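## Task

Choose three of the four blocks and arrange them so their top faces spell "SUN". All three must rest completely on the mat, touching or nearly touching, lined up in a straight line. Viewed from the robot's base the word must run left to right with every letter upright. The unused fourth block must end up off the mat. The arrangement must hold without the robot supporting it. Release the blocks and move the arm away at the end.

## Robot and tools

Robot: one arm with seven revolute joints and a two-pad parallel gripper, working over a table in a physics simulation. Scene frame: origin on the table surface straight under the arm's base, +z up, +y to the left when facing along +x. The base itself may sit slightly tilted relative to the table.

Tool execute_actions takes "actions", a list holding zero or one item, and an optional "pictures" boolean (images from cam_low then cam_wrist are returned unless set false). An empty list commands nothing and just reports state. A wait item is {"steps": N} with N up to 300 control steps; the count runs from the previous result and includes the time you spend replying. A motion item is {"rows": [...], "steps": N}: 1 to 15 rows, N up to 15 (default 15). One control step is 1/30 s; each row is used for one step, and the final row repeats to fill the remaining steps. A refused call moves nothing.

Each row is one flat list of 10 numbers for the single arm, in this order: joint_1 waist, joint_2 shoulder, joint_3 upper arm roll, joint_4 elbow, joint_5 forearm roll, joint_6 wrist pitch, joint_7 wrist roll, then gripper position, gripper force_limit, gripper speed. The seven joint values are absolute target angles in radians, in the same convention as the Joint positions line, so they form a joint-space pose, not offsets. Stated ranges: waist -6.283..6.283, shoulder -2.250..2.250, upper arm roll -6.283..6.283, elbow -2.580..2.580, forearm roll -6.283..6.283, wrist pitch -2.100..2.100, wrist roll -6.283..6.283. The true end stops may differ by up to 0.013 rad either way. A target beyond a stated end by more than 0.013 rad, and farther out than the joint's last reported angle, gets the call refused; a target past the real end is clipped to it, and the result may then print "joint sent to its limit" (possibly about an earlier motion still in progress). No such line does not prove there is more room.

The last three numbers are scaled values in [-1, 1]. position: +1 is wide open (50 mm gap), around -0.65 the pads meet; send -1 to grasp so the fingers close until blocked. force_limit: per-pad force, roughly 20 N at -1, 102 N at 0, 185 N at +1 (actual may be up to about 17% more). speed: gap change rate, 20 mm/s at -1, 85 at 0, 150 at +1. Force and speed changes only apply once a different position value is sent (a change of at least 0.01, e.g. -1 to -0.98); to grasp more gently, open first. Result field object_status: 0 moving, 1 blocked while opening, 2 blocked while closing (a successful grasp), 3 reached target or pads met (often nothing held). Any new position value resets it to 0 briefly. After a grasp the fingers re-close automatically if force drops or the object slips, except when force_limit was -1, where status stays 2 even if the object is gone. Gripping a fixed, off-centre object weakens the grip over time. position_measured is in counts; gap in mm is about (250 - position_measured) x 0.202. Rotating only joint_7 moves the point between the pads around a 25 mm radius circle.

Motion: joints have speed and acceleration caps and are coordinated to arrive together; a reversing command stops them together. Each step the sent target is held within 0.304 rad of the measured angle for the first four joints and 0.266 rad for the last three, and if targets would place the gripper more than 70 mm from where it is, all are scaled back. So big moves may still be unfinished when a result arrives; the arm keeps heading to your last row while you think or wait, until it nearly stalls or a step is HELD. HELD marks steps where some of your row was not sent. "joint command not followed" means the clearance check altered or blocked targets (mounts and posts count as part of the arm).

Results also give Joint positions and Joint velocities (rad, rad/s, same joint order) and joint torques per joint, which include gravity, loads and contacts, with per-unit offsets, scale and noise.

Hazards: contact torque reaching a joint's load limit (47.5 N m for the first four joints, 29.9 N m for the last three, held weight included) causes a 10 s stop and cancels the rest of the call. Holding loads heats motors; a MOTOR HOT warning appears at 60 °C, and at 75 °C an OVER-TEMPERATURE FAULT lets the arm sag until it cools. Avoid dropping blocks, slamming, hard hits and heavy pushes, and never let anything leave the table. Occasional brief disturbances may pull on a held block or shove a loose one.

zoom_image: {"camera": "cam_low" or "cam_wrist", "region": [x0, y0, x1, y1]} in pixels of that camera's latest image, origin top-left, region no larger than 504 x 504; returns a magnified view. Both cameras are 896x504. cam_low is fixed, at about (1.28, 0.21, 0.30) in the scene frame, facing back toward the robot (fovy about 57 degrees); cam_wrist rides on the wrist and its pose is not supplied. Calibrations may be off by a few degrees and millimetres.

finished_scene: {"scene": n} with the current scene's number ends that scene irreversibly, grades it, and gives the next task if any. Before calling it, make sure the word is correct, stable, the spare block is off the mat, and the gripper is open and clear.

Each tool is called after ">>>" by a JSON object that holds its "method" and its "body".

## Session

>>> {"method": "execute_actions", "body": {"actions": []}}

Scene clock: 0.00 s of 7600.00 s.
position_measured=3 object_status=3
Joint positions: [-1.963  0.648 -0.152  2.449  1.134  0.617  1.819]
Joint velocities: [-0.     0.001 -0.     0.001 -0.    -0.     0.   ]
Joint torques (N m, as the joint torque sensors report them, + toward a larger angle): no reading
Motor temperatures (°C, as the motors report them): [35 35 30 31 41 44 39]

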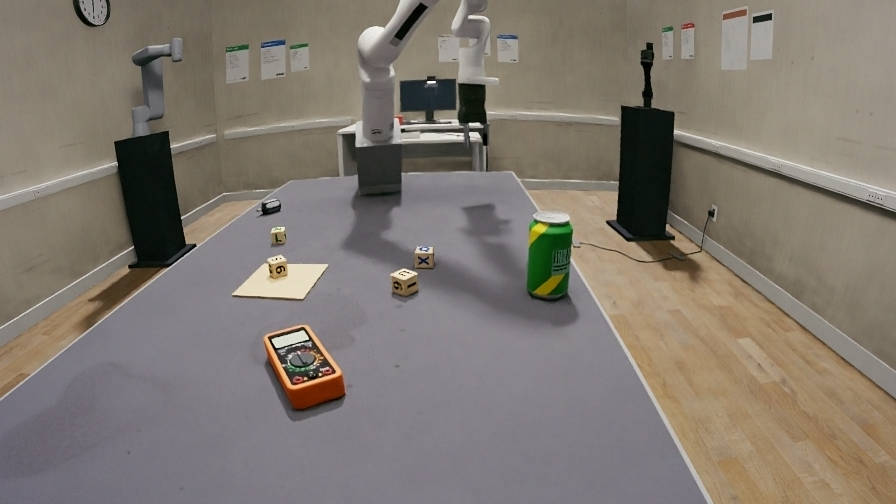

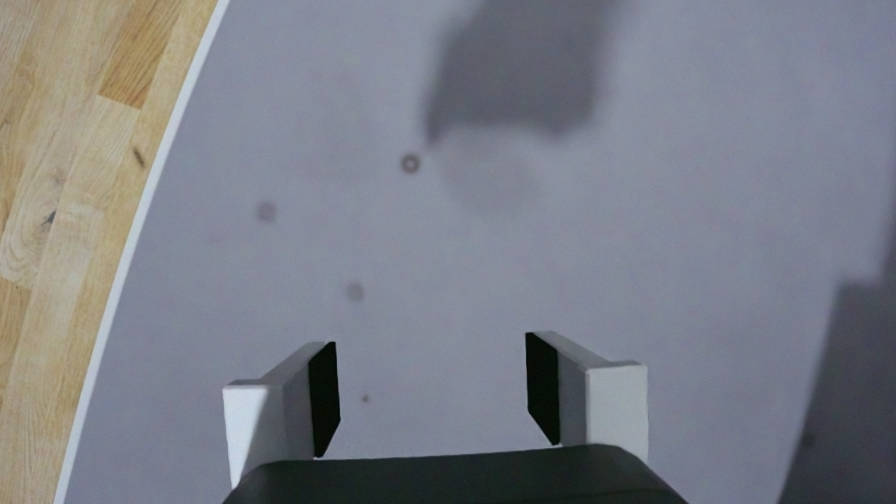

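>>> {"method": "zoom_image", "body": {"camera": "cam_low", "region": [220, 190, 460, 325]}}

>>> {"method": "zoom_image", "body": {"camera": "cam_low", "region": [330, 0, 530, 210]}}

Region (220, 190, 460, 325) of cam_low's 896x504 image, scaled by 2.100, with more detail than that image has; it fills the top 284 rows of this view, and the rest is white.

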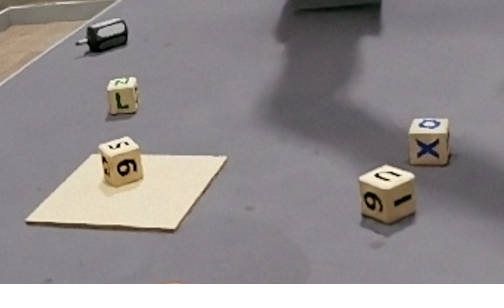

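Region (330, 0, 530, 210) of cam_low's 896x504 image, scaled by 2.400, with more detail than that image has; it fills the left 480 columns of this view, and the rest is white.

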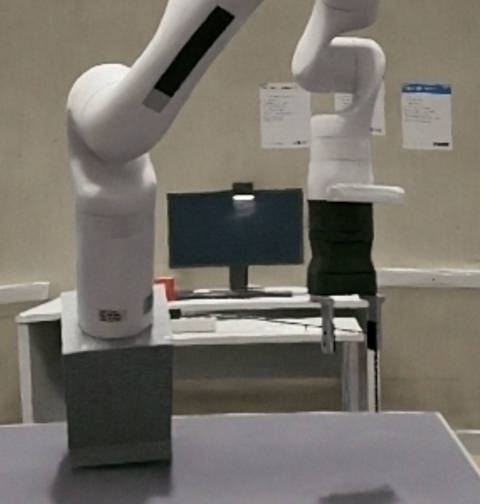

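>>> {"method": "zoom_image", "body": {"camera": "cam_low", "region": [250, 215, 310, 290]}}

>>> {"method": "zoom_image", "body": {"camera": "cam_low", "region": [375, 235, 455, 305]}}

Region (250, 215, 310, 290) of cam_low's 896x504 image, scaled by 6.720, with more detail than that image has; it fills the left 403 columns of this view, and the rest is white.

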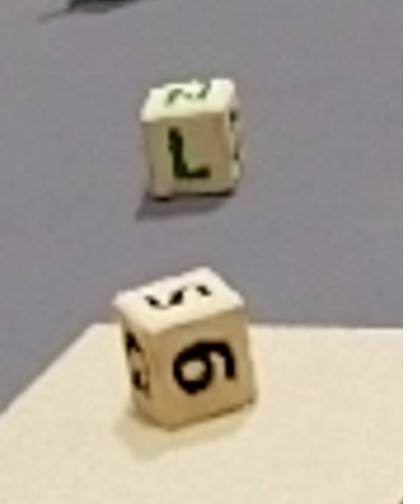

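Region (375, 235, 455, 305) of cam_low's 896x504 image, scaled by 6.300, with more detail than that image has; it fills the top 441 rows of this view, and the rest is white.

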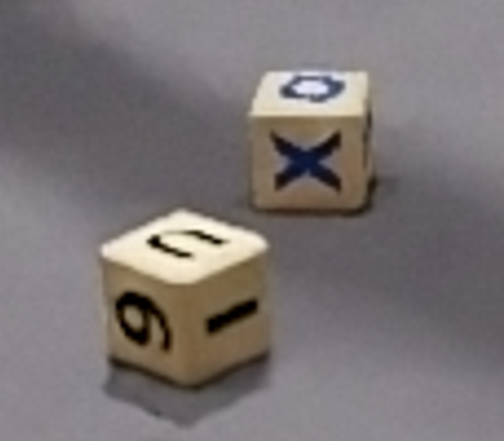

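>>> {"method": "execute_actions", "body": {"actions": [{"rows": [[0,0.15,0,2.087,0,0.453,1.571,1,-0.5,0]], "steps": 15}], "pictures": false}}

>>> {"method": "execute_actions", "body": {"actions": [{"steps": 90}]}}

Scene clock: 77.83 s of 7600.00 s.
position_measured=3 object_status=3
Joint positions: [-1.649  0.347 -0.049  2.205  0.867  0.503  1.648]
Joint velocities: [ 0.837 -0.622  0.154 -0.392 -0.721 -0.167 -0.253]
Joint torques (N m, as the joint torque sensors report them, + toward a larger angle): [ -6.32 -11.54  -3.03  -4.25  -0.46  -0.82   0.43]
Motor temperatures (°C, as the motors report them): [35 35 30 31 41 44 39]
Steps of this call (steps 1 to 90: nothing new was sent; then 74.33 s passed at rest; steps 91 to 105: all 15 steps of this action). Readings (joint positions | what the end effector reports):
91: [-1.961 0.646 -0.152 2.448 1.133 0.616 1.818] | position_measured=3 object_status=3
92: [-1.954 0.639 -0.150 2.443 1.128 0.613 1.814] | position_measured=3 object_status=3
94: [-1.923 0.609 -0.137 2.417 1.105 0.599 1.793] | position_measured=3 object_status=3
98: [-1.826 0.512 -0.095 2.322 1.021 0.554 1.724] | position_measured=3 object_status=3
105: the state above

Scene clock: 80.83 s of 7600.00 s.
position_measured=3 object_status=3
Joint positions: [-0.     0.15  -0.     2.087 -0.     0.453  1.571]
Joint velocities: [-0.002 -0.001 -0.    -0.003  0.001 -0.    -0.001]
Joint torques (N m, as the joint torque sensors report them, + toward a larger angle): [  1.48 -17.17   1.47  -3.77  -0.23   0.11   0.26]
Motor temperatures (°C, as the motors report them): [35 35 30 31 41 44 39]
Steps of this call (steps 1 to 75: the robot went on to your last target; steps 76 to 90: nothing new was sent). Readings (joint positions | what the end effector reports):
1: [-1.620 0.327 -0.044 2.192 0.843 0.497 1.640] | position_measured=3 object_status=3
2: [-1.591 0.308 -0.039 2.180 0.817 0.492 1.633] | position_measured=3 object_status=3
4: [-1.529 0.274 -0.031 2.159 0.764 0.483 1.619] | position_measured=3 object_status=3
8: [-1.396 0.223 -0.018 2.128 0.648 0.470 1.599] | position_measured=3 object_status=3
90: the state above
The arm was judged still, so your last target was given up. Only a new action makes it travel on or press farther. Fingers that are still opening or closing keep moving.

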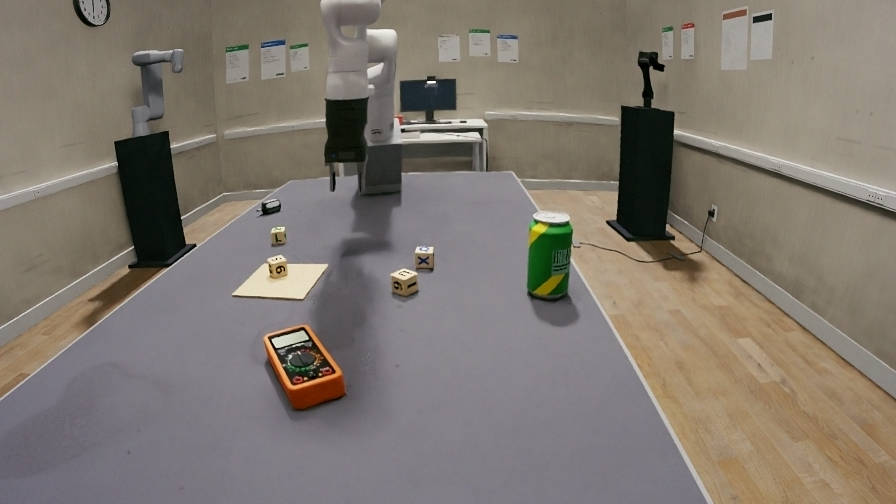

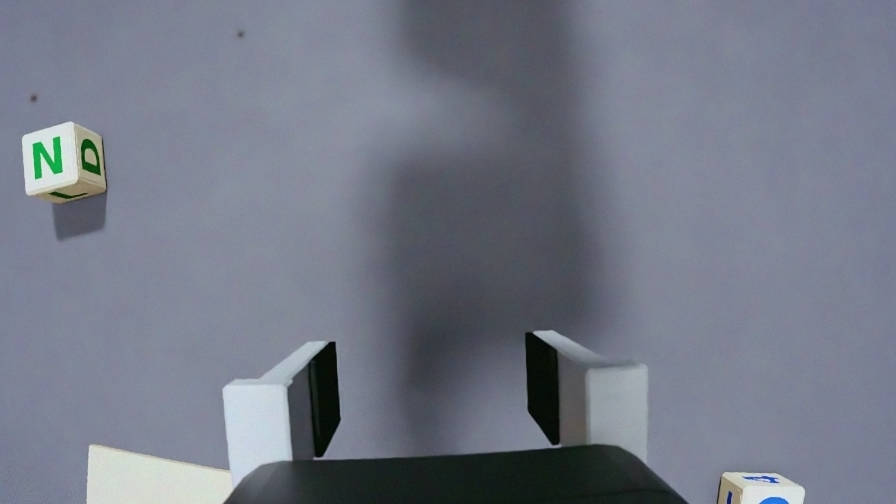

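>>> {"method": "zoom_image", "body": {"camera": "cam_low", "region": [290, 0, 430, 210]}}

Region (290, 0, 430, 210) of cam_low's 896x504 image, scaled by 2.400, with more detail than that image has.

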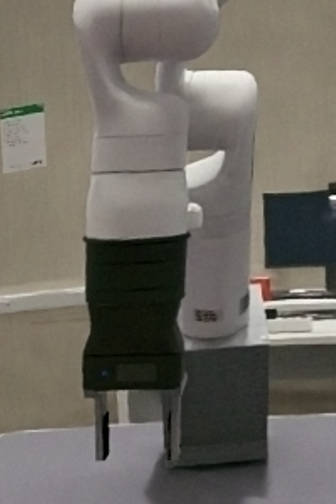

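>>> {"method": "zoom_image", "body": {"camera": "cam_wrist", "region": [0, 100, 140, 240]}}

Region (0, 100, 140, 240) of cam_wrist's 896x504 image, scaled by 3.600.

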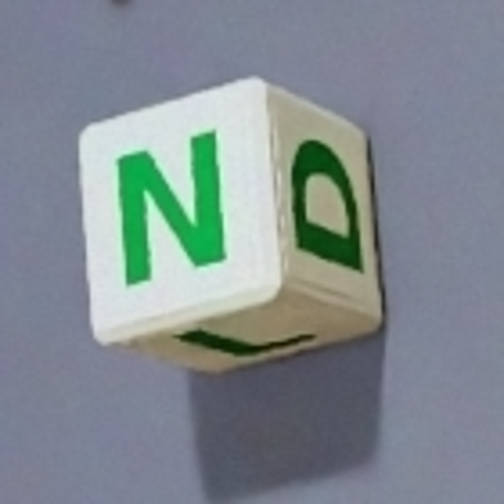

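>>> {"method": "execute_actions", "body": {"actions": [{"rows": [[0.206,0.305,0,1.637,-0.16,0.695,1.874,1,-0.5,0]], "steps": 15}], "pictures": false}}

>>> {"method": "execute_actions", "body": {"actions": [{"steps": 30}]}}

Scene clock: 170.57 s of 7600.00 s.
position_measured=3 object_status=3
Joint positions: [ 0.18   0.286 -0.     1.711 -0.141  0.666  1.835]
Joint velocities: [ 0.257  0.184  0.01  -0.801 -0.205  0.3    0.427]
Joint torques (N m, as the joint torque sensors report them, + toward a larger angle): [  2.29 -21.09   2.6   -4.95   0.05   0.07   0.5 ]
Motor temperatures (°C, as the motors report them): [35 36 30 31 41 44 39]
Steps of this call (steps 1 to 90: nothing new was sent; then 86.23 s passed at rest; steps 91 to 105: all 15 steps of this action). Readings (joint positions | what the end effector reports):
91: [0.001 0.151 -0.000 2.086 -0.001 0.454 1.572] | position_measured=3 object_status=3
92: [0.006 0.155 -0.001 2.081 -0.003 0.458 1.576] | position_measured=3 object_status=3
94: [0.027 0.170 -0.001 2.054 -0.017 0.480 1.599] | position_measured=3 object_status=3
98: [0.101 0.227 -0.000 1.935 -0.075 0.567 1.702] | position_measured=3 object_status=3
105: the state above

Scene clock: 171.57 s of 7600.00 s.
position_measured=3 object_status=3
Joint positions: [ 0.206  0.305  0.     1.637 -0.16   0.695  1.874]
Joint velocities: [ 0.001  0.     0.001  0.    -0.     0.    -0.001]
Joint torques (N m, as the joint torque sensors report them, + toward a larger angle): [  3.37 -21.98   2.69  -6.65  -0.11  -0.19   0.32]
Motor temperatures (°C, as the motors report them): [35 36 30 31 41 44 39]
Steps of this call (steps 1 to 30: the robot went on to your last target). Readings (joint positions | what the end effector reports):
1: [0.188 0.291 0.000 1.686 -0.147 0.675 1.848] | position_measured=3 object_status=3
2: [0.194 0.296 0.001 1.667 -0.152 0.682 1.858] | position_measured=3 object_status=3
4: [0.201 0.301 0.001 1.643 -0.158 0.691 1.871] | position_measured=3 object_status=3
8: [0.204 0.303 0.000 1.637 -0.160 0.695 1.874] | position_measured=3 object_status=3
30: the state above
The arm was judged still, so your last target was given up. Only a new action makes it travel on or press farther. Fingers that are still opening or closing keep moving.

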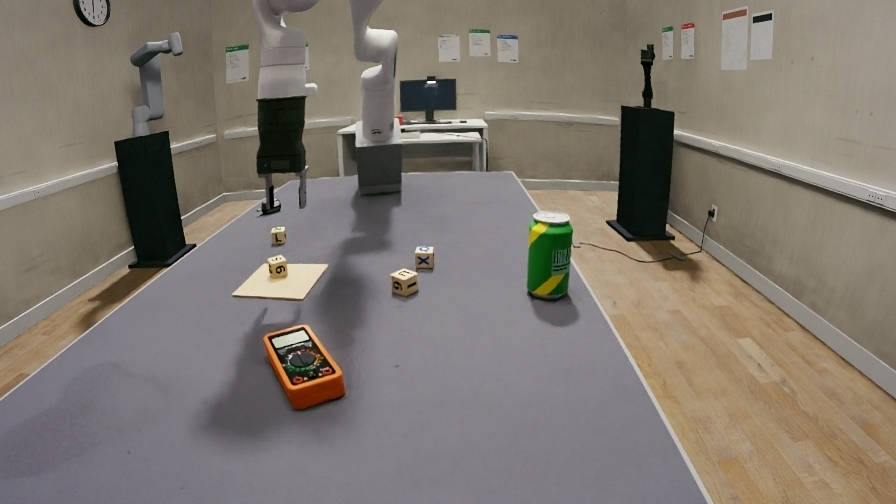

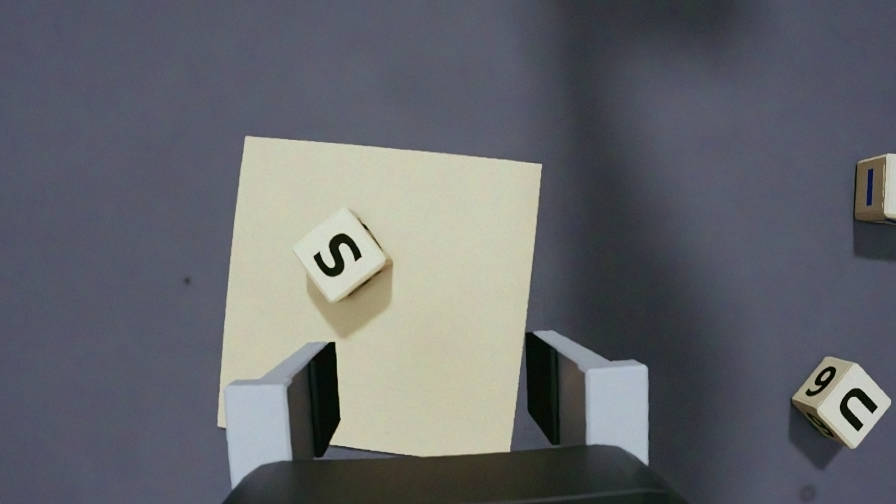

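>>> {"method": "zoom_image", "body": {"camera": "cam_wrist", "region": [280, 190, 410, 320]}}

>>> {"method": "zoom_image", "body": {"camera": "cam_wrist", "region": [766, 340, 896, 470]}}

Region (280, 190, 410, 320) of cam_wrist's 896x504 image, scaled by 3.877.

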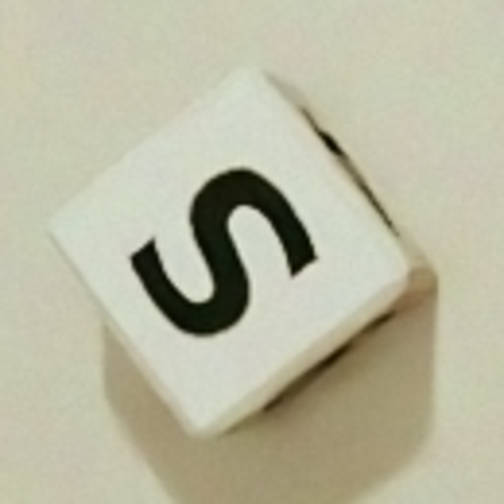

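Region (766, 340, 896, 470) of cam_wrist's 896x504 image, scaled by 3.877.

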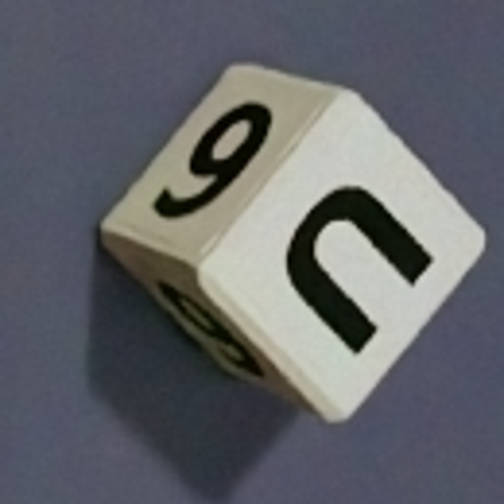

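>>> {"method": "execute_actions", "body": {"actions": [{"rows": [[0.359,0.417,0,1.839,-0.434,0.428,-0.195,1,-0.5,0]], "steps": 15}], "pictures": false}}

>>> {"method": "execute_actions", "body": {"actions": [{"steps": 70}]}}

Scene clock: 227.30 s of 7600.00 s.
position_measured=3 object_status=3
Joint positions: [ 0.346  0.408  0.001  1.825 -0.415  0.447  1.401]
Joint velocities: [ 0.088  0.065 -0.003  0.108 -0.148 -0.144 -1.216]
Joint torques (N m, as the joint torque sensors report them, + toward a larger angle): [  4.02 -21.17   3.01  -4.88  -0.22   0.13   0.57]
Motor temperatures (°C, as the motors report them): [35 37 30 31 41 44 39]
Steps of this call (steps 1 to 90: nothing new was sent; then 52.23 s passed at rest; steps 91 to 105: all 15 steps of this action). Readings (joint positions | what the end effector reports):
91: [0.207 0.306 -0.000 1.638 -0.161 0.694 1.873] | position_measured=3 object_status=3
92: [0.213 0.309 -0.001 1.642 -0.168 0.687 1.867] | position_measured=3 object_status=3
94: [0.235 0.325 -0.002 1.669 -0.203 0.651 1.832] | position_measured=3 object_status=3
98: [0.300 0.374 0.001 1.759 -0.324 0.534 1.685] | position_measured=3 object_status=3
105: the state above

Scene clock: 229.63 s of 7600.00 s.
position_measured=3 object_status=3
Joint positions: [ 0.359  0.417 -0.     1.839 -0.434  0.428 -0.195]
Joint velocities: [0.    0.001 0.001 0.    0.    0.    0.001]
Joint torques (N m, as the joint torque sensors report them, + toward a larger angle): [  4.63 -20.63   3.28  -4.39  -0.21  -0.29   0.31]
Motor temperatures (°C, as the motors report them): [35 37 30 31 41 44 39]
Steps of this call (steps 1 to 60: the robot went on to your last target; steps 61 to 70: nothing new was sent). Readings (joint positions | what the end effector reports):
1: [0.349 0.410 0.000 1.828 -0.419 0.443 1.360] | position_measured=3 object_status=3
2: [0.351 0.412 0.000 1.831 -0.422 0.439 1.319] | position_measured=3 object_status=3
4: [0.354 0.414 0.000 1.834 -0.427 0.435 1.238] | position_measured=3 object_status=3
8: [0.357 0.416 0.000 1.837 -0.432 0.430 1.076] | position_measured=3 object_status=3
70: the state above
The arm was judged still, so your last target was given up. Only a new action makes it travel on or press farther. Fingers that are still opening or closing keep moving.

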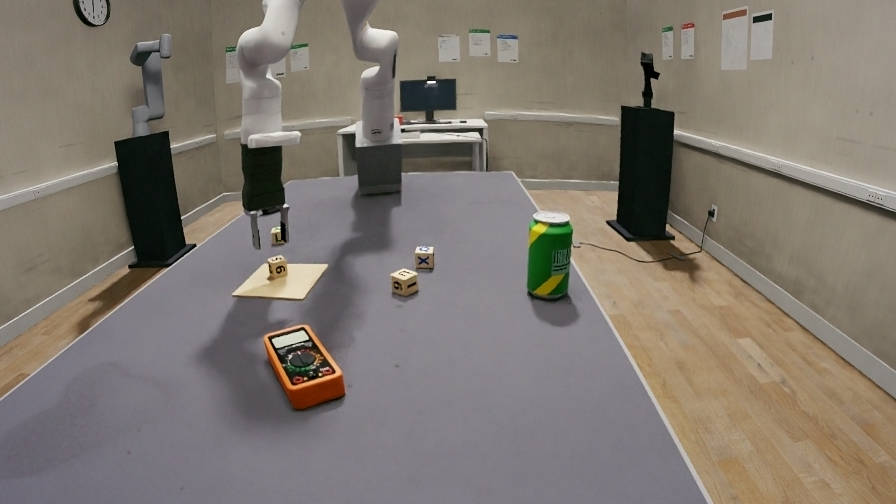

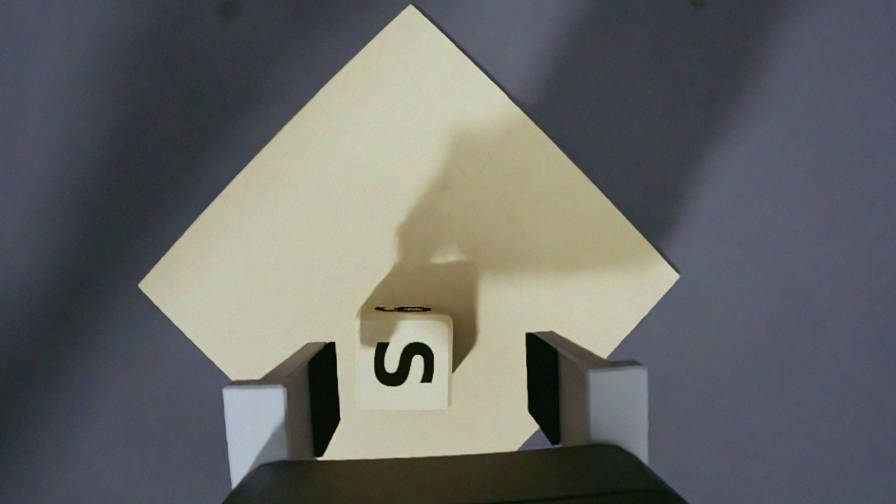

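>>> {"method": "execute_actions", "body": {"actions": [{"rows": [[0.347,0.44,0,1.846,-0.46,0.40,-0.18,1,-0.5,0],[0.347,0.44,0,1.846,-0.46,0.40,-0.18,1,-0.5,0],[0.347,0.44,0,1.846,-0.46,0.40,-0.18,1,-0.5,0],[0.347,0.44,0,1.846,-0.46,0.40,-0.18,1,-0.5,0],[0.335,0.482,0,1.853,-0.497,0.350,-0.168,1,-0.5,0]], "steps": 15}]}}

Scene clock: 245.23 s of 7600.00 s.
position_measured=3 object_status=3
Joint positions: [ 0.335  0.481  0.     1.853 -0.497  0.35  -0.168]
Joint velocities: [-0.004  0.009 -0.001  0.001 -0.    -0.     0.001]
Joint torques (N m, as the joint torque sensors report them, + toward a larger angle): [  4.62 -21.3    3.28  -3.58  -0.28  -0.31   0.29]
Motor temperatures (°C, as the motors report them): [35 38 30 31 41 44 39]
Steps of this call (steps 1 to 90: nothing new was sent; then 12.10 s passed at rest; steps 91 to 105: all 15 steps of this action). Readings (joint positions | what the end effector reports):
91: [0.358 0.418 0.000 1.839 -0.435 0.427 -0.194] | position_measured=3 object_status=3
92: [0.355 0.425 0.001 1.840 -0.440 0.420 -0.191] | position_measured=3 object_status=3
94: [0.349 0.437 -0.000 1.845 -0.455 0.405 -0.183] | position_measured=3 object_status=3
98: [0.338 0.471 -0.000 1.851 -0.486 0.365 -0.172] | position_measured=3 object_status=3
105: the state above

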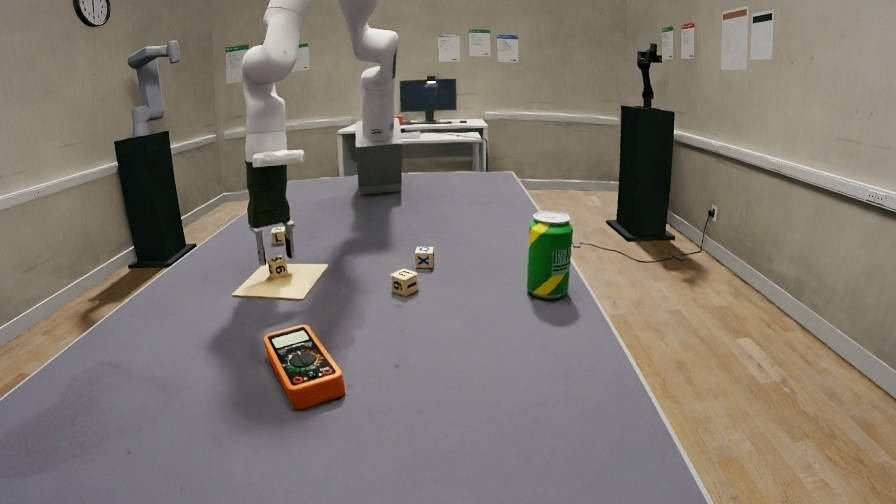

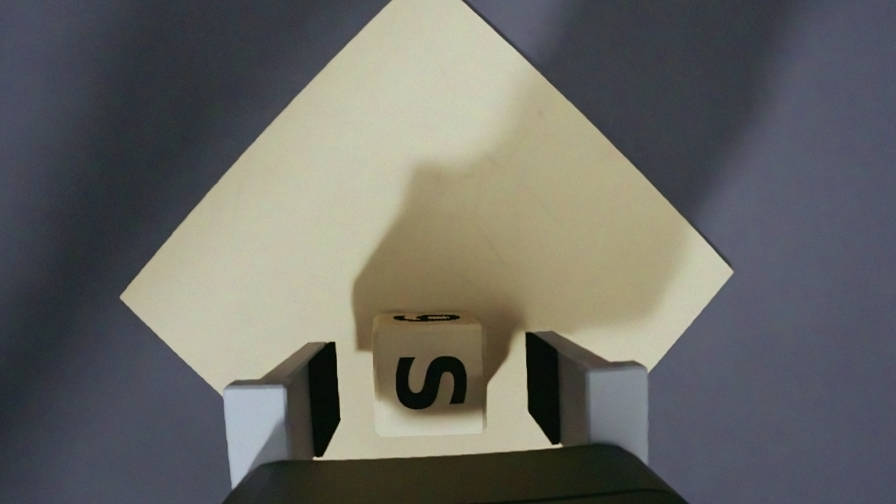

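>>> {"method": "zoom_image", "body": {"camera": "cam_low", "region": [230, 200, 330, 300]}}

>>> {"method": "zoom_image", "body": {"camera": "cam_wrist", "region": [290, 290, 570, 470]}}

Region (230, 200, 330, 300) of cam_low's 896x504 image, scaled by 5.040, with more detail than that image has.

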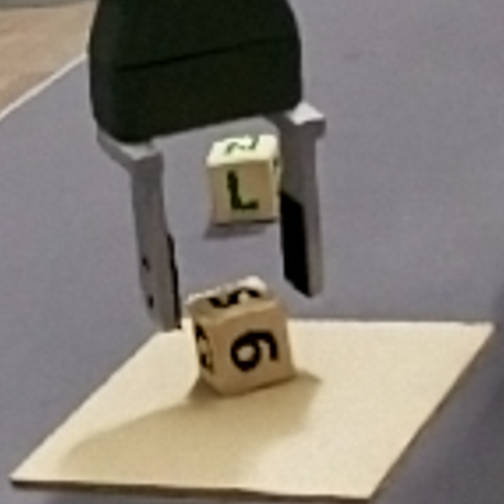

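Region (290, 290, 570, 470) of cam_wrist's 896x504 image, scaled by 1.800; it fills the top 324 rows of this view, and the rest is white.

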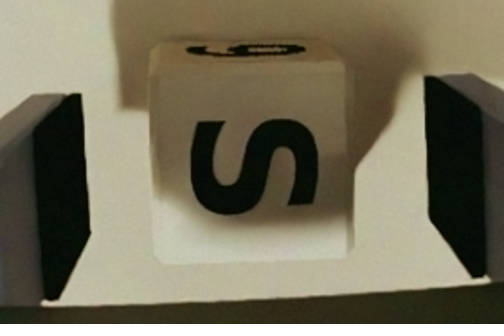

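>>> {"method": "execute_actions", "body": {"actions": [{"rows": [[0.329,0.523,0,1.844,-0.535,0.320,-0.133,1,-0.5,0]], "steps": 12}]}}

>>> {"method": "zoom_image", "body": {"camera": "cam_low", "region": [230, 200, 330, 300]}}

Scene clock: 263.00 s of 7600.00 s.
position_measured=3 object_status=3
Joint positions: [ 0.329  0.522  0.     1.844 -0.535  0.32  -0.133]
Joint velocities: [ 0.     0.005 -0.001  0.002 -0.001  0.    -0.001]
Joint torques (N m, as the joint torque sensors report them, + toward a larger angle): [  4.67 -21.03   3.28  -3.22  -0.17  -0.31   0.33]
Motor temperatures (°C, as the motors report them): [35 38 30 31 41 44 39]
Steps of this call (steps 1 to 15: the robot went on to your last target; steps 16 to 90: nothing new was sent; then 14.37 s passed at rest; steps 91 to 102: all 12 steps of this action). Readings (joint positions | what the end effector reports):
91: [0.335 0.483 0.000 1.853 -0.498 0.349 -0.167] | position_measured=3 object_status=3
92: [0.334 0.490 0.000 1.851 -0.502 0.346 -0.163] | position_measured=3 object_status=3
94: [0.331 0.513 0.000 1.847 -0.522 0.330 -0.145] | position_measured=3 object_status=3
98: [0.329 0.521 -0.000 1.844 -0.535 0.320 -0.133] | position_measured=3 object_status=3
102: the state above

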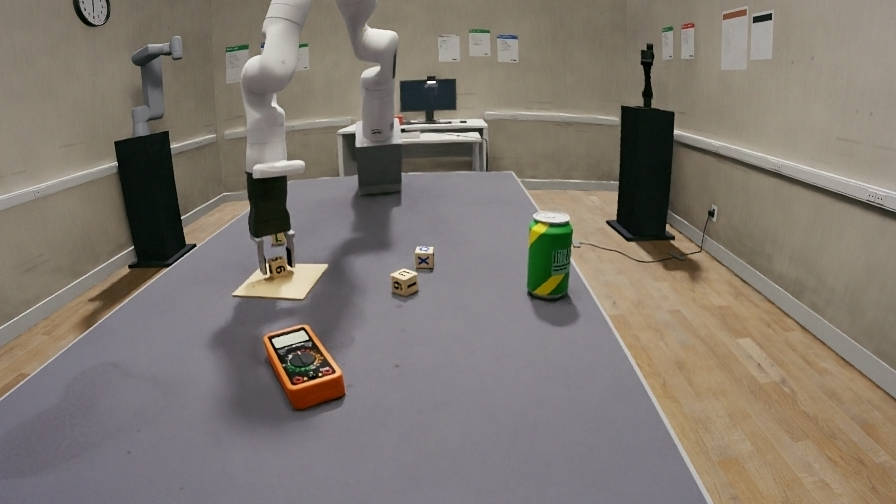

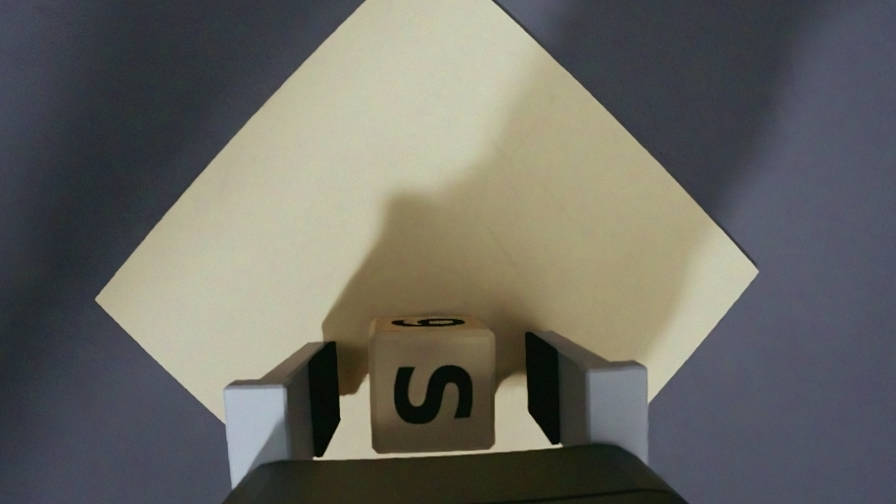

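Region (230, 200, 330, 300) of cam_low's 896x504 image, scaled by 5.040, with more detail than that image has.

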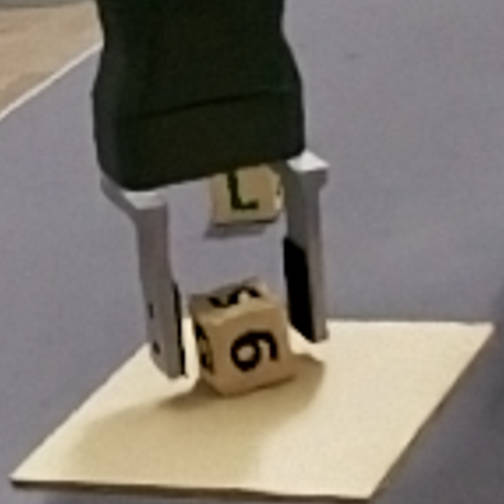

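Good depth. Grip.

>>> {"method": "execute_actions", "body": {"actions": [{"rows": [[0.329,0.523,0,1.844,-0.535,0.320,-0.133,-1,-0.6,0]], "steps": 15}], "pictures": false}}

Scene clock: 266.87 s of 7600.00 s.
position_measured=105 object_status=2
Joint positions: [ 0.329  0.523 -0.     1.844 -0.535  0.32  -0.133]
Joint velocities: [-0.001  0.001 -0.     0.002  0.001  0.     0.   ]
Joint torques (N m, as the joint torque sensors report them, + toward a larger angle): [  4.75 -20.8    3.24  -3.4   -0.28  -0.38   0.33]
Motor temperatures (°C, as the motors report them): [35 38 30 31 41 44 39]
Steps of this call (steps 1 to 15: the robot went on to your last target; steps 16 to 90: nothing new was sent; then 0.37 s passed at rest; steps 91 to 105: all 15 steps of this action). Readings (joint positions | what the end effector reports):
91: [0.329 0.523 0.000 1.844 -0.535 0.320 -0.133] | position_measured=14 object_status=0
92: [0.329 0.523 0.000 1.844 -0.535 0.320 -0.133] | position_measured=28 object_status=0
94: [0.329 0.523 0.000 1.844 -0.535 0.320 -0.133] | position_measured=56 object_status=0
98: [0.329 0.523 -0.000 1.844 -0.535 0.320 -0.133] | position_measured=105 object_status=0
105: the state above

>>> {"method": "execute_actions", "body": {"actions": [{"rows": [[0.335,0.482,0,1.853,-0.497,0.350,-0.168,-1,-0.6,0],[0.335,0.482,0,1.853,-0.497,0.350,-0.168,-1,-0.6,0],[0.335,0.482,0,1.853,-0.497,0.350,-0.168,-1,-0.6,0],[0.335,0.482,0,1.853,-0.497,0.350,-0.168,-1,-0.6,0],[0.335,0.482,0,1.853,-0.497,0.350,-0.1,-1,-0.6,0],[0.231,0.489,0,1.765,-0.298,0.395,0.382,-1,-0.6,0]], "steps": 15}], "pictures": false}}

>>> {"method": "execute_actions", "body": {"actions": [{"steps": 20}]}}

Scene clock: 289.33 s of 7600.00 s.
position_measured=105 object_status=2
Joint positions: [ 0.253  0.488 -0.001  1.782 -0.337  0.386  0.153]
Joint velocities: [-0.144  0.002  0.007 -0.132  0.301  0.064  1.215]
Joint torques (N m, as the joint torque sensors report them, + toward a larger angle): [  5.   -21.01   3.71  -3.77   0.05  -0.06   0.29]
Motor temperatures (°C, as the motors report them): [35 38 30 31 41 44 39]
Steps of this call (steps 1 to 15: the robot went on to your last target; steps 16 to 90: nothing new was sent; then 18.97 s passed at rest; steps 91 to 105: all 15 steps of this action). Readings (joint positions | what the end effector reports):
91: [0.329 0.521 -0.000 1.844 -0.534 0.321 -0.134] | position_measured=105 object_status=2
92: [0.330 0.515 -0.000 1.846 -0.530 0.325 -0.138] | position_measured=105 object_status=2
94: [0.333 0.492 -0.000 1.850 -0.510 0.340 -0.156] | position_measured=105 object_status=2
98: [0.322 0.487 0.002 1.844 -0.478 0.355 -0.124] | position_measured=105 object_status=2
105: the state above

Scene clock: 290.00 s of 7600.00 s.
position_measured=105 object_status=2
Joint positions: [ 0.231  0.489 -0.     1.765 -0.298  0.395  0.382]
Joint velocities: [ 0.001 -0.    -0.     0.     0.001  0.    -0.002]
Joint torques (N m, as the joint torque sensors report them, + toward a larger angle): [  3.89 -21.92   2.84  -4.21  -0.21  -0.19   0.3 ]
Motor temperatures (°C, as the motors report them): [35 38 30 31 41 44 39]
Steps of this call (steps 1 to 20: the robot went on to your last target). Readings (joint positions | what the end effector reports):
1: [0.249 0.488 -0.001 1.778 -0.328 0.388 0.193] | position_measured=105 object_status=2
2: [0.245 0.488 -0.001 1.775 -0.321 0.390 0.234] | position_measured=105 object_status=2
4: [0.237 0.489 -0.000 1.769 -0.308 0.393 0.314] | position_measured=105 object_status=2
8: [0.232 0.489 -0.000 1.765 -0.298 0.395 0.381] | position_measured=105 object_status=2
20: the state above

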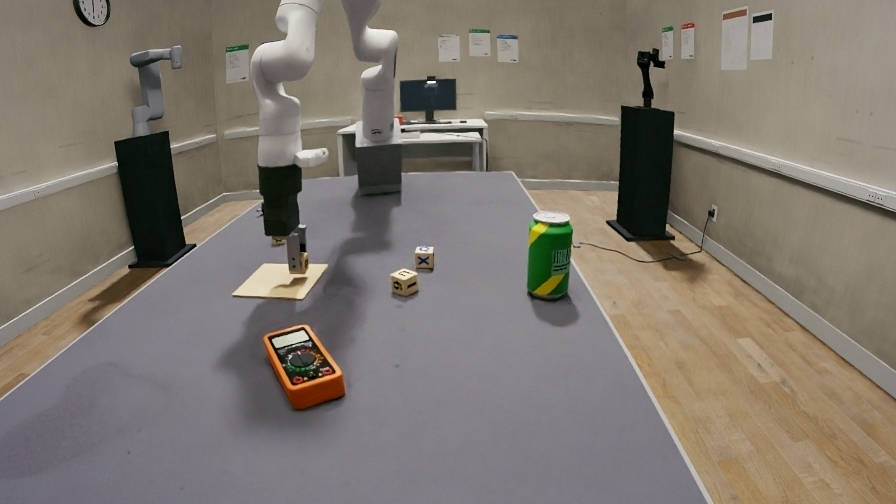

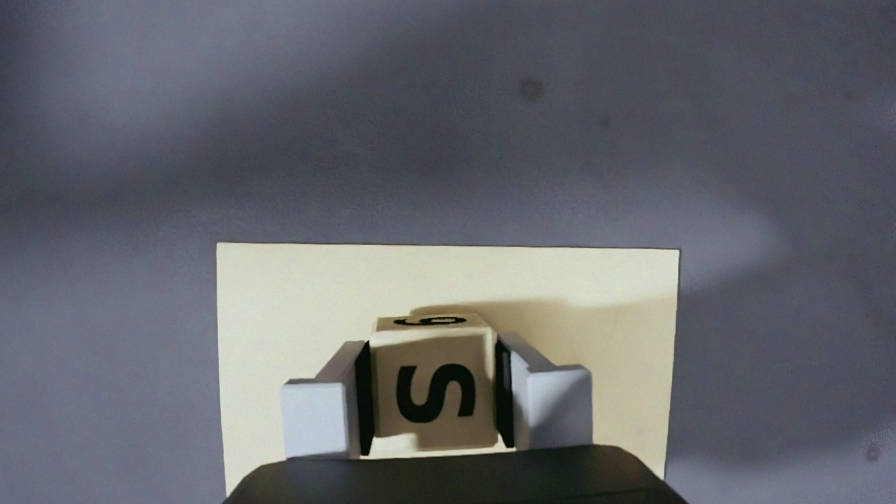

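>>> {"method": "execute_actions", "body": {"actions": [{"rows": [[0.227,0.523,0,1.756,-0.314,0.370,0.401,-1,-0.6,0]], "steps": 12}]}}

>>> {"method": "zoom_image", "body": {"camera": "cam_low", "region": [250, 220, 340, 310]}}

Scene clock: 297.13 s of 7600.00 s.
position_measured=105 object_status=2
Joint positions: [ 0.228  0.519  0.001  1.757 -0.314  0.372  0.401]
Joint velocities: [ 0.     0.     0.001  0.001  0.     0.    -0.   ]
Joint torques (N m, as the joint torque sensors report them, + toward a larger angle): [  3.32 -18.33   2.47  -4.58  -0.3   -1.03   0.28]
Motor temperatures (°C, as the motors report them): [35 38 30 31 41 44 39]
Steps of this call (steps 1 to 15: the robot went on to your last target; steps 16 to 90: nothing new was sent; then 3.73 s passed at rest; steps 91 to 102: all 12 steps of this action). Readings (joint positions | what the end effector reports):
91: [0.231 0.490 0.000 1.765 -0.298 0.394 0.382] | position_measured=105 object_status=2
92: [0.230 0.497 0.000 1.763 -0.301 0.391 0.385] | position_measured=105 object_status=2
94: [0.228 0.516 0.000 1.758 -0.310 0.377 0.396] | position_measured=105 object_status=2
98: [0.228 0.518 0.000 1.757 -0.314 0.372 0.401] | position_measured=105 object_status=2
102: the state above

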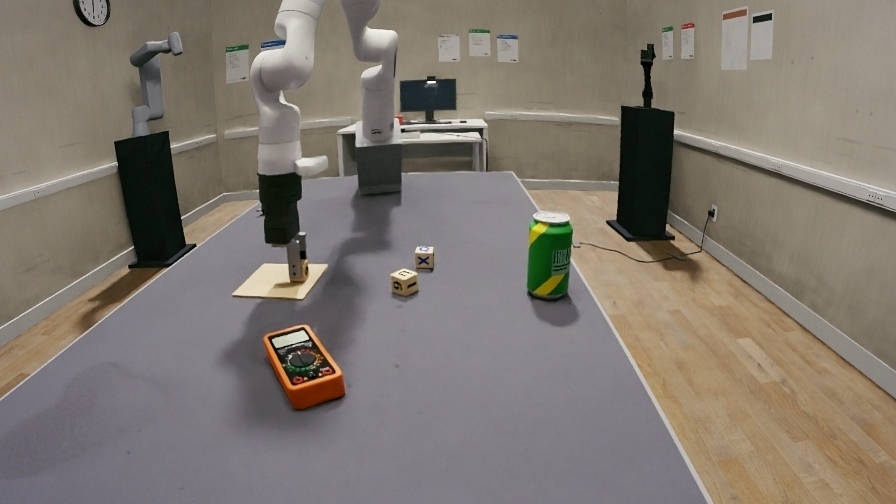

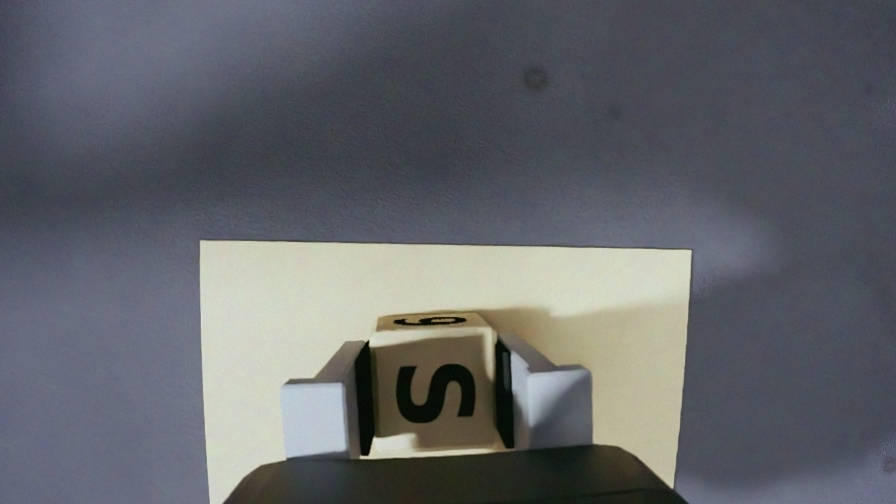

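Region (250, 220, 340, 310) of cam_low's 896x504 image, scaled by 5.600, with more detail than that image has.

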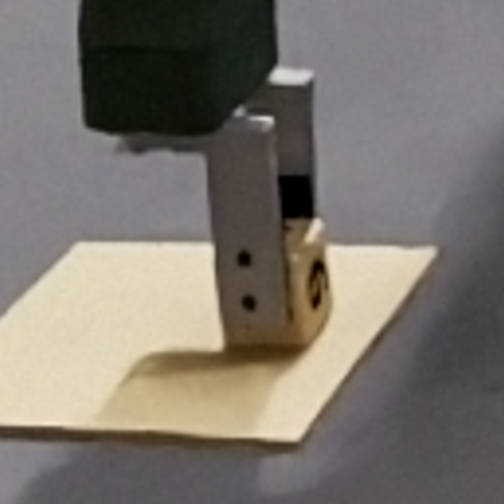

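>>> {"method": "execute_actions", "body": {"actions": [{"rows": [[0.228,0.519,0,1.757,-0.313,0.373,0.400,1,-0.6,0],[0.228,0.519,0,1.757,-0.313,0.373,0.400,1,-0.6,0],[0.228,0.519,0,1.757,-0.313,0.373,0.400,1,-0.6,0],[0.228,0.519,0,1.757,-0.313,0.373,0.400,1,-0.6,0],[0.228,0.519,0,1.757,-0.313,0.373,0.400,1,-0.6,0],[0.228,0.519,0,1.757,-0.313,0.373,0.400,1,-0.6,0],[0.228,0.519,0,1.757,-0.313,0.373,0.400,1,-0.6,0],[0.243,0.41,0,1.78,-0.26,0.45,0.34,1,-0.6,0]], "steps": 15}], "pictures": false}}

>>> {"method": "execute_actions", "body": {"actions": [{"rows": [[-0.201,0.455,0,1.546,0.168,0.636,0.514,1,-0.6,0]], "steps": 15}], "pictures": false}}

>>> {"method": "execute_actions", "body": {"actions": [{"steps": 25}]}}

Scene clock: 328.67 s of 7600.00 s.
position_measured=3 object_status=3
Joint positions: [ 0.242  0.419  0.     1.777 -0.264  0.444  0.344]
Joint velocities: [ 0.025 -0.173  0.007  0.045  0.123  0.178 -0.137]
Joint torques (N m, as the joint torque sensors report them, + toward a larger angle): [  3.46 -17.79   2.26  -3.81   0.06  -0.14   0.27]
Motor temperatures (°C, as the motors report them): [35 38 30 31 41 44 39]
Steps of this call (steps 1 to 15: the robot went on to your last target; steps 16 to 90: nothing new was sent; then 28.03 s passed at rest; steps 91 to 105: all 15 steps of this action). Readings (joint positions | what the end effector reports):
91: [0.228 0.518 0.001 1.757 -0.314 0.372 0.401] | position_measured=95 object_status=0
92: [0.228 0.517 0.000 1.757 -0.313 0.372 0.401] | position_measured=81 object_status=0
94: [0.228 0.518 0.000 1.757 -0.313 0.373 0.400] | position_measured=53 object_status=0
98: [0.228 0.517 -0.000 1.757 -0.313 0.374 0.400] | position_measured=4 object_status=0
105: the state above

Scene clock: 329.17 s of 7600.00 s.
position_measured=3 object_status=3
Joint positions: [-0.109  0.448  0.001  1.587  0.072  0.605  0.483]
Joint velocities: [-0.825  0.063 -0.03  -0.386  0.892  0.281  0.29 ]
Joint torques (N m, as the joint torque sensors report them, + toward a larger angle): [  2.02 -24.11   1.99  -4.73  -0.12   0.42   0.25]
Motor temperatures (°C, as the motors report them): [35 38 30 31 41 44 39]
Steps of this call (steps 1 to 15: all 15 steps of this action). Readings (joint positions | what the end effector reports):
1: [0.241 0.415 0.001 1.778 -0.260 0.450 0.342] | position_measured=3 object_status=3
2: [0.235 0.416 0.002 1.774 -0.253 0.457 0.343] | position_measured=3 object_status=3
4: [0.206 0.418 0.004 1.756 -0.225 0.479 0.358] | position_measured=3 object_status=3
8: [0.099 0.431 0.002 1.685 -0.132 0.533 0.410] | position_measured=3 object_status=3
15: the state above

Scene clock: 330.00 s of 7600.00 s.
position_measured=3 object_status=3
Joint positions: [-0.201  0.455 -0.     1.546  0.168  0.636  0.514]
Joint velocities: [ 0.     0.001 -0.    -0.001 -0.002 -0.    -0.001]
Joint torques (N m, as the joint torque sensors report them, + toward a larger angle): [  0.07 -23.82   0.75  -5.99  -0.21  -0.07   0.34]
Motor temperatures (°C, as the motors report them): [35 38 30 31 41 44 39]
Steps of this call (steps 1 to 25: the robot went on to your last target). Readings (joint positions | what the end effector reports):
1: [-0.135 0.450 -0.001 1.575 0.100 0.614 0.492] | position_measured=3 object_status=3
2: [-0.156 0.452 -0.002 1.565 0.124 0.621 0.500] | position_measured=3 object_status=3
4: [-0.184 0.453 -0.003 1.551 0.156 0.631 0.510] | position_measured=3 object_status=3
8: [-0.196 0.454 -0.001 1.546 0.168 0.636 0.514] | position_measured=3 object_status=3
25: the state above

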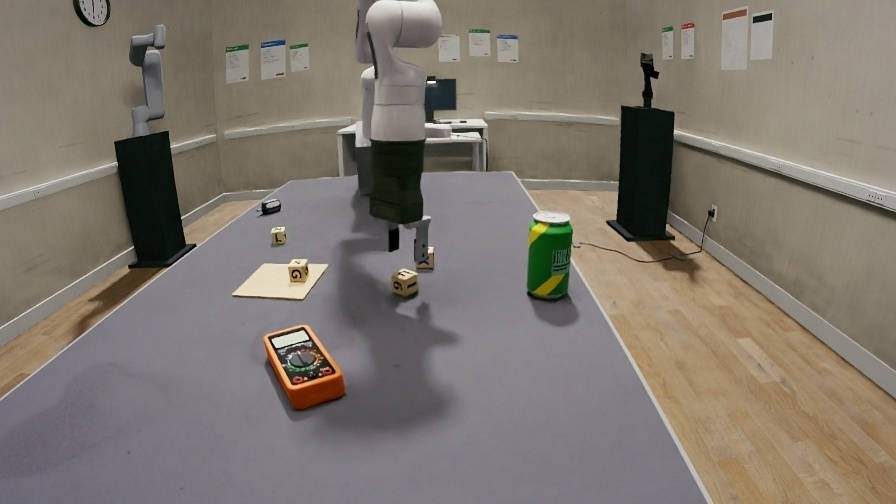

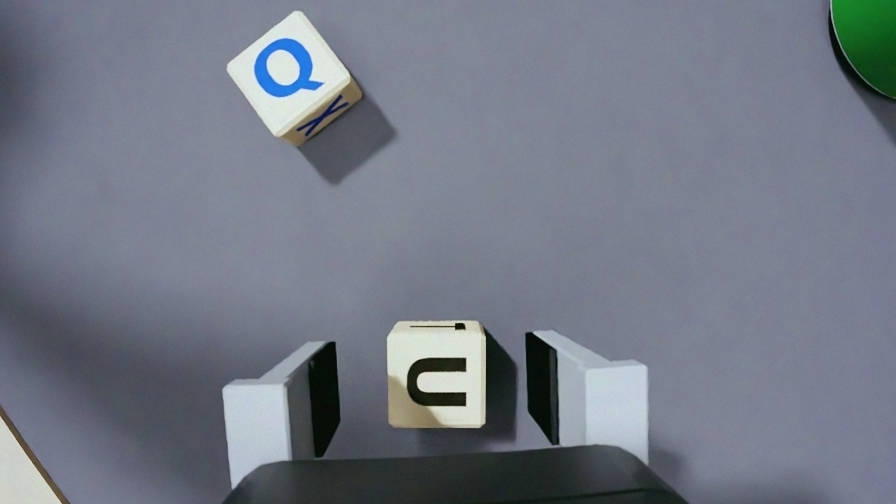

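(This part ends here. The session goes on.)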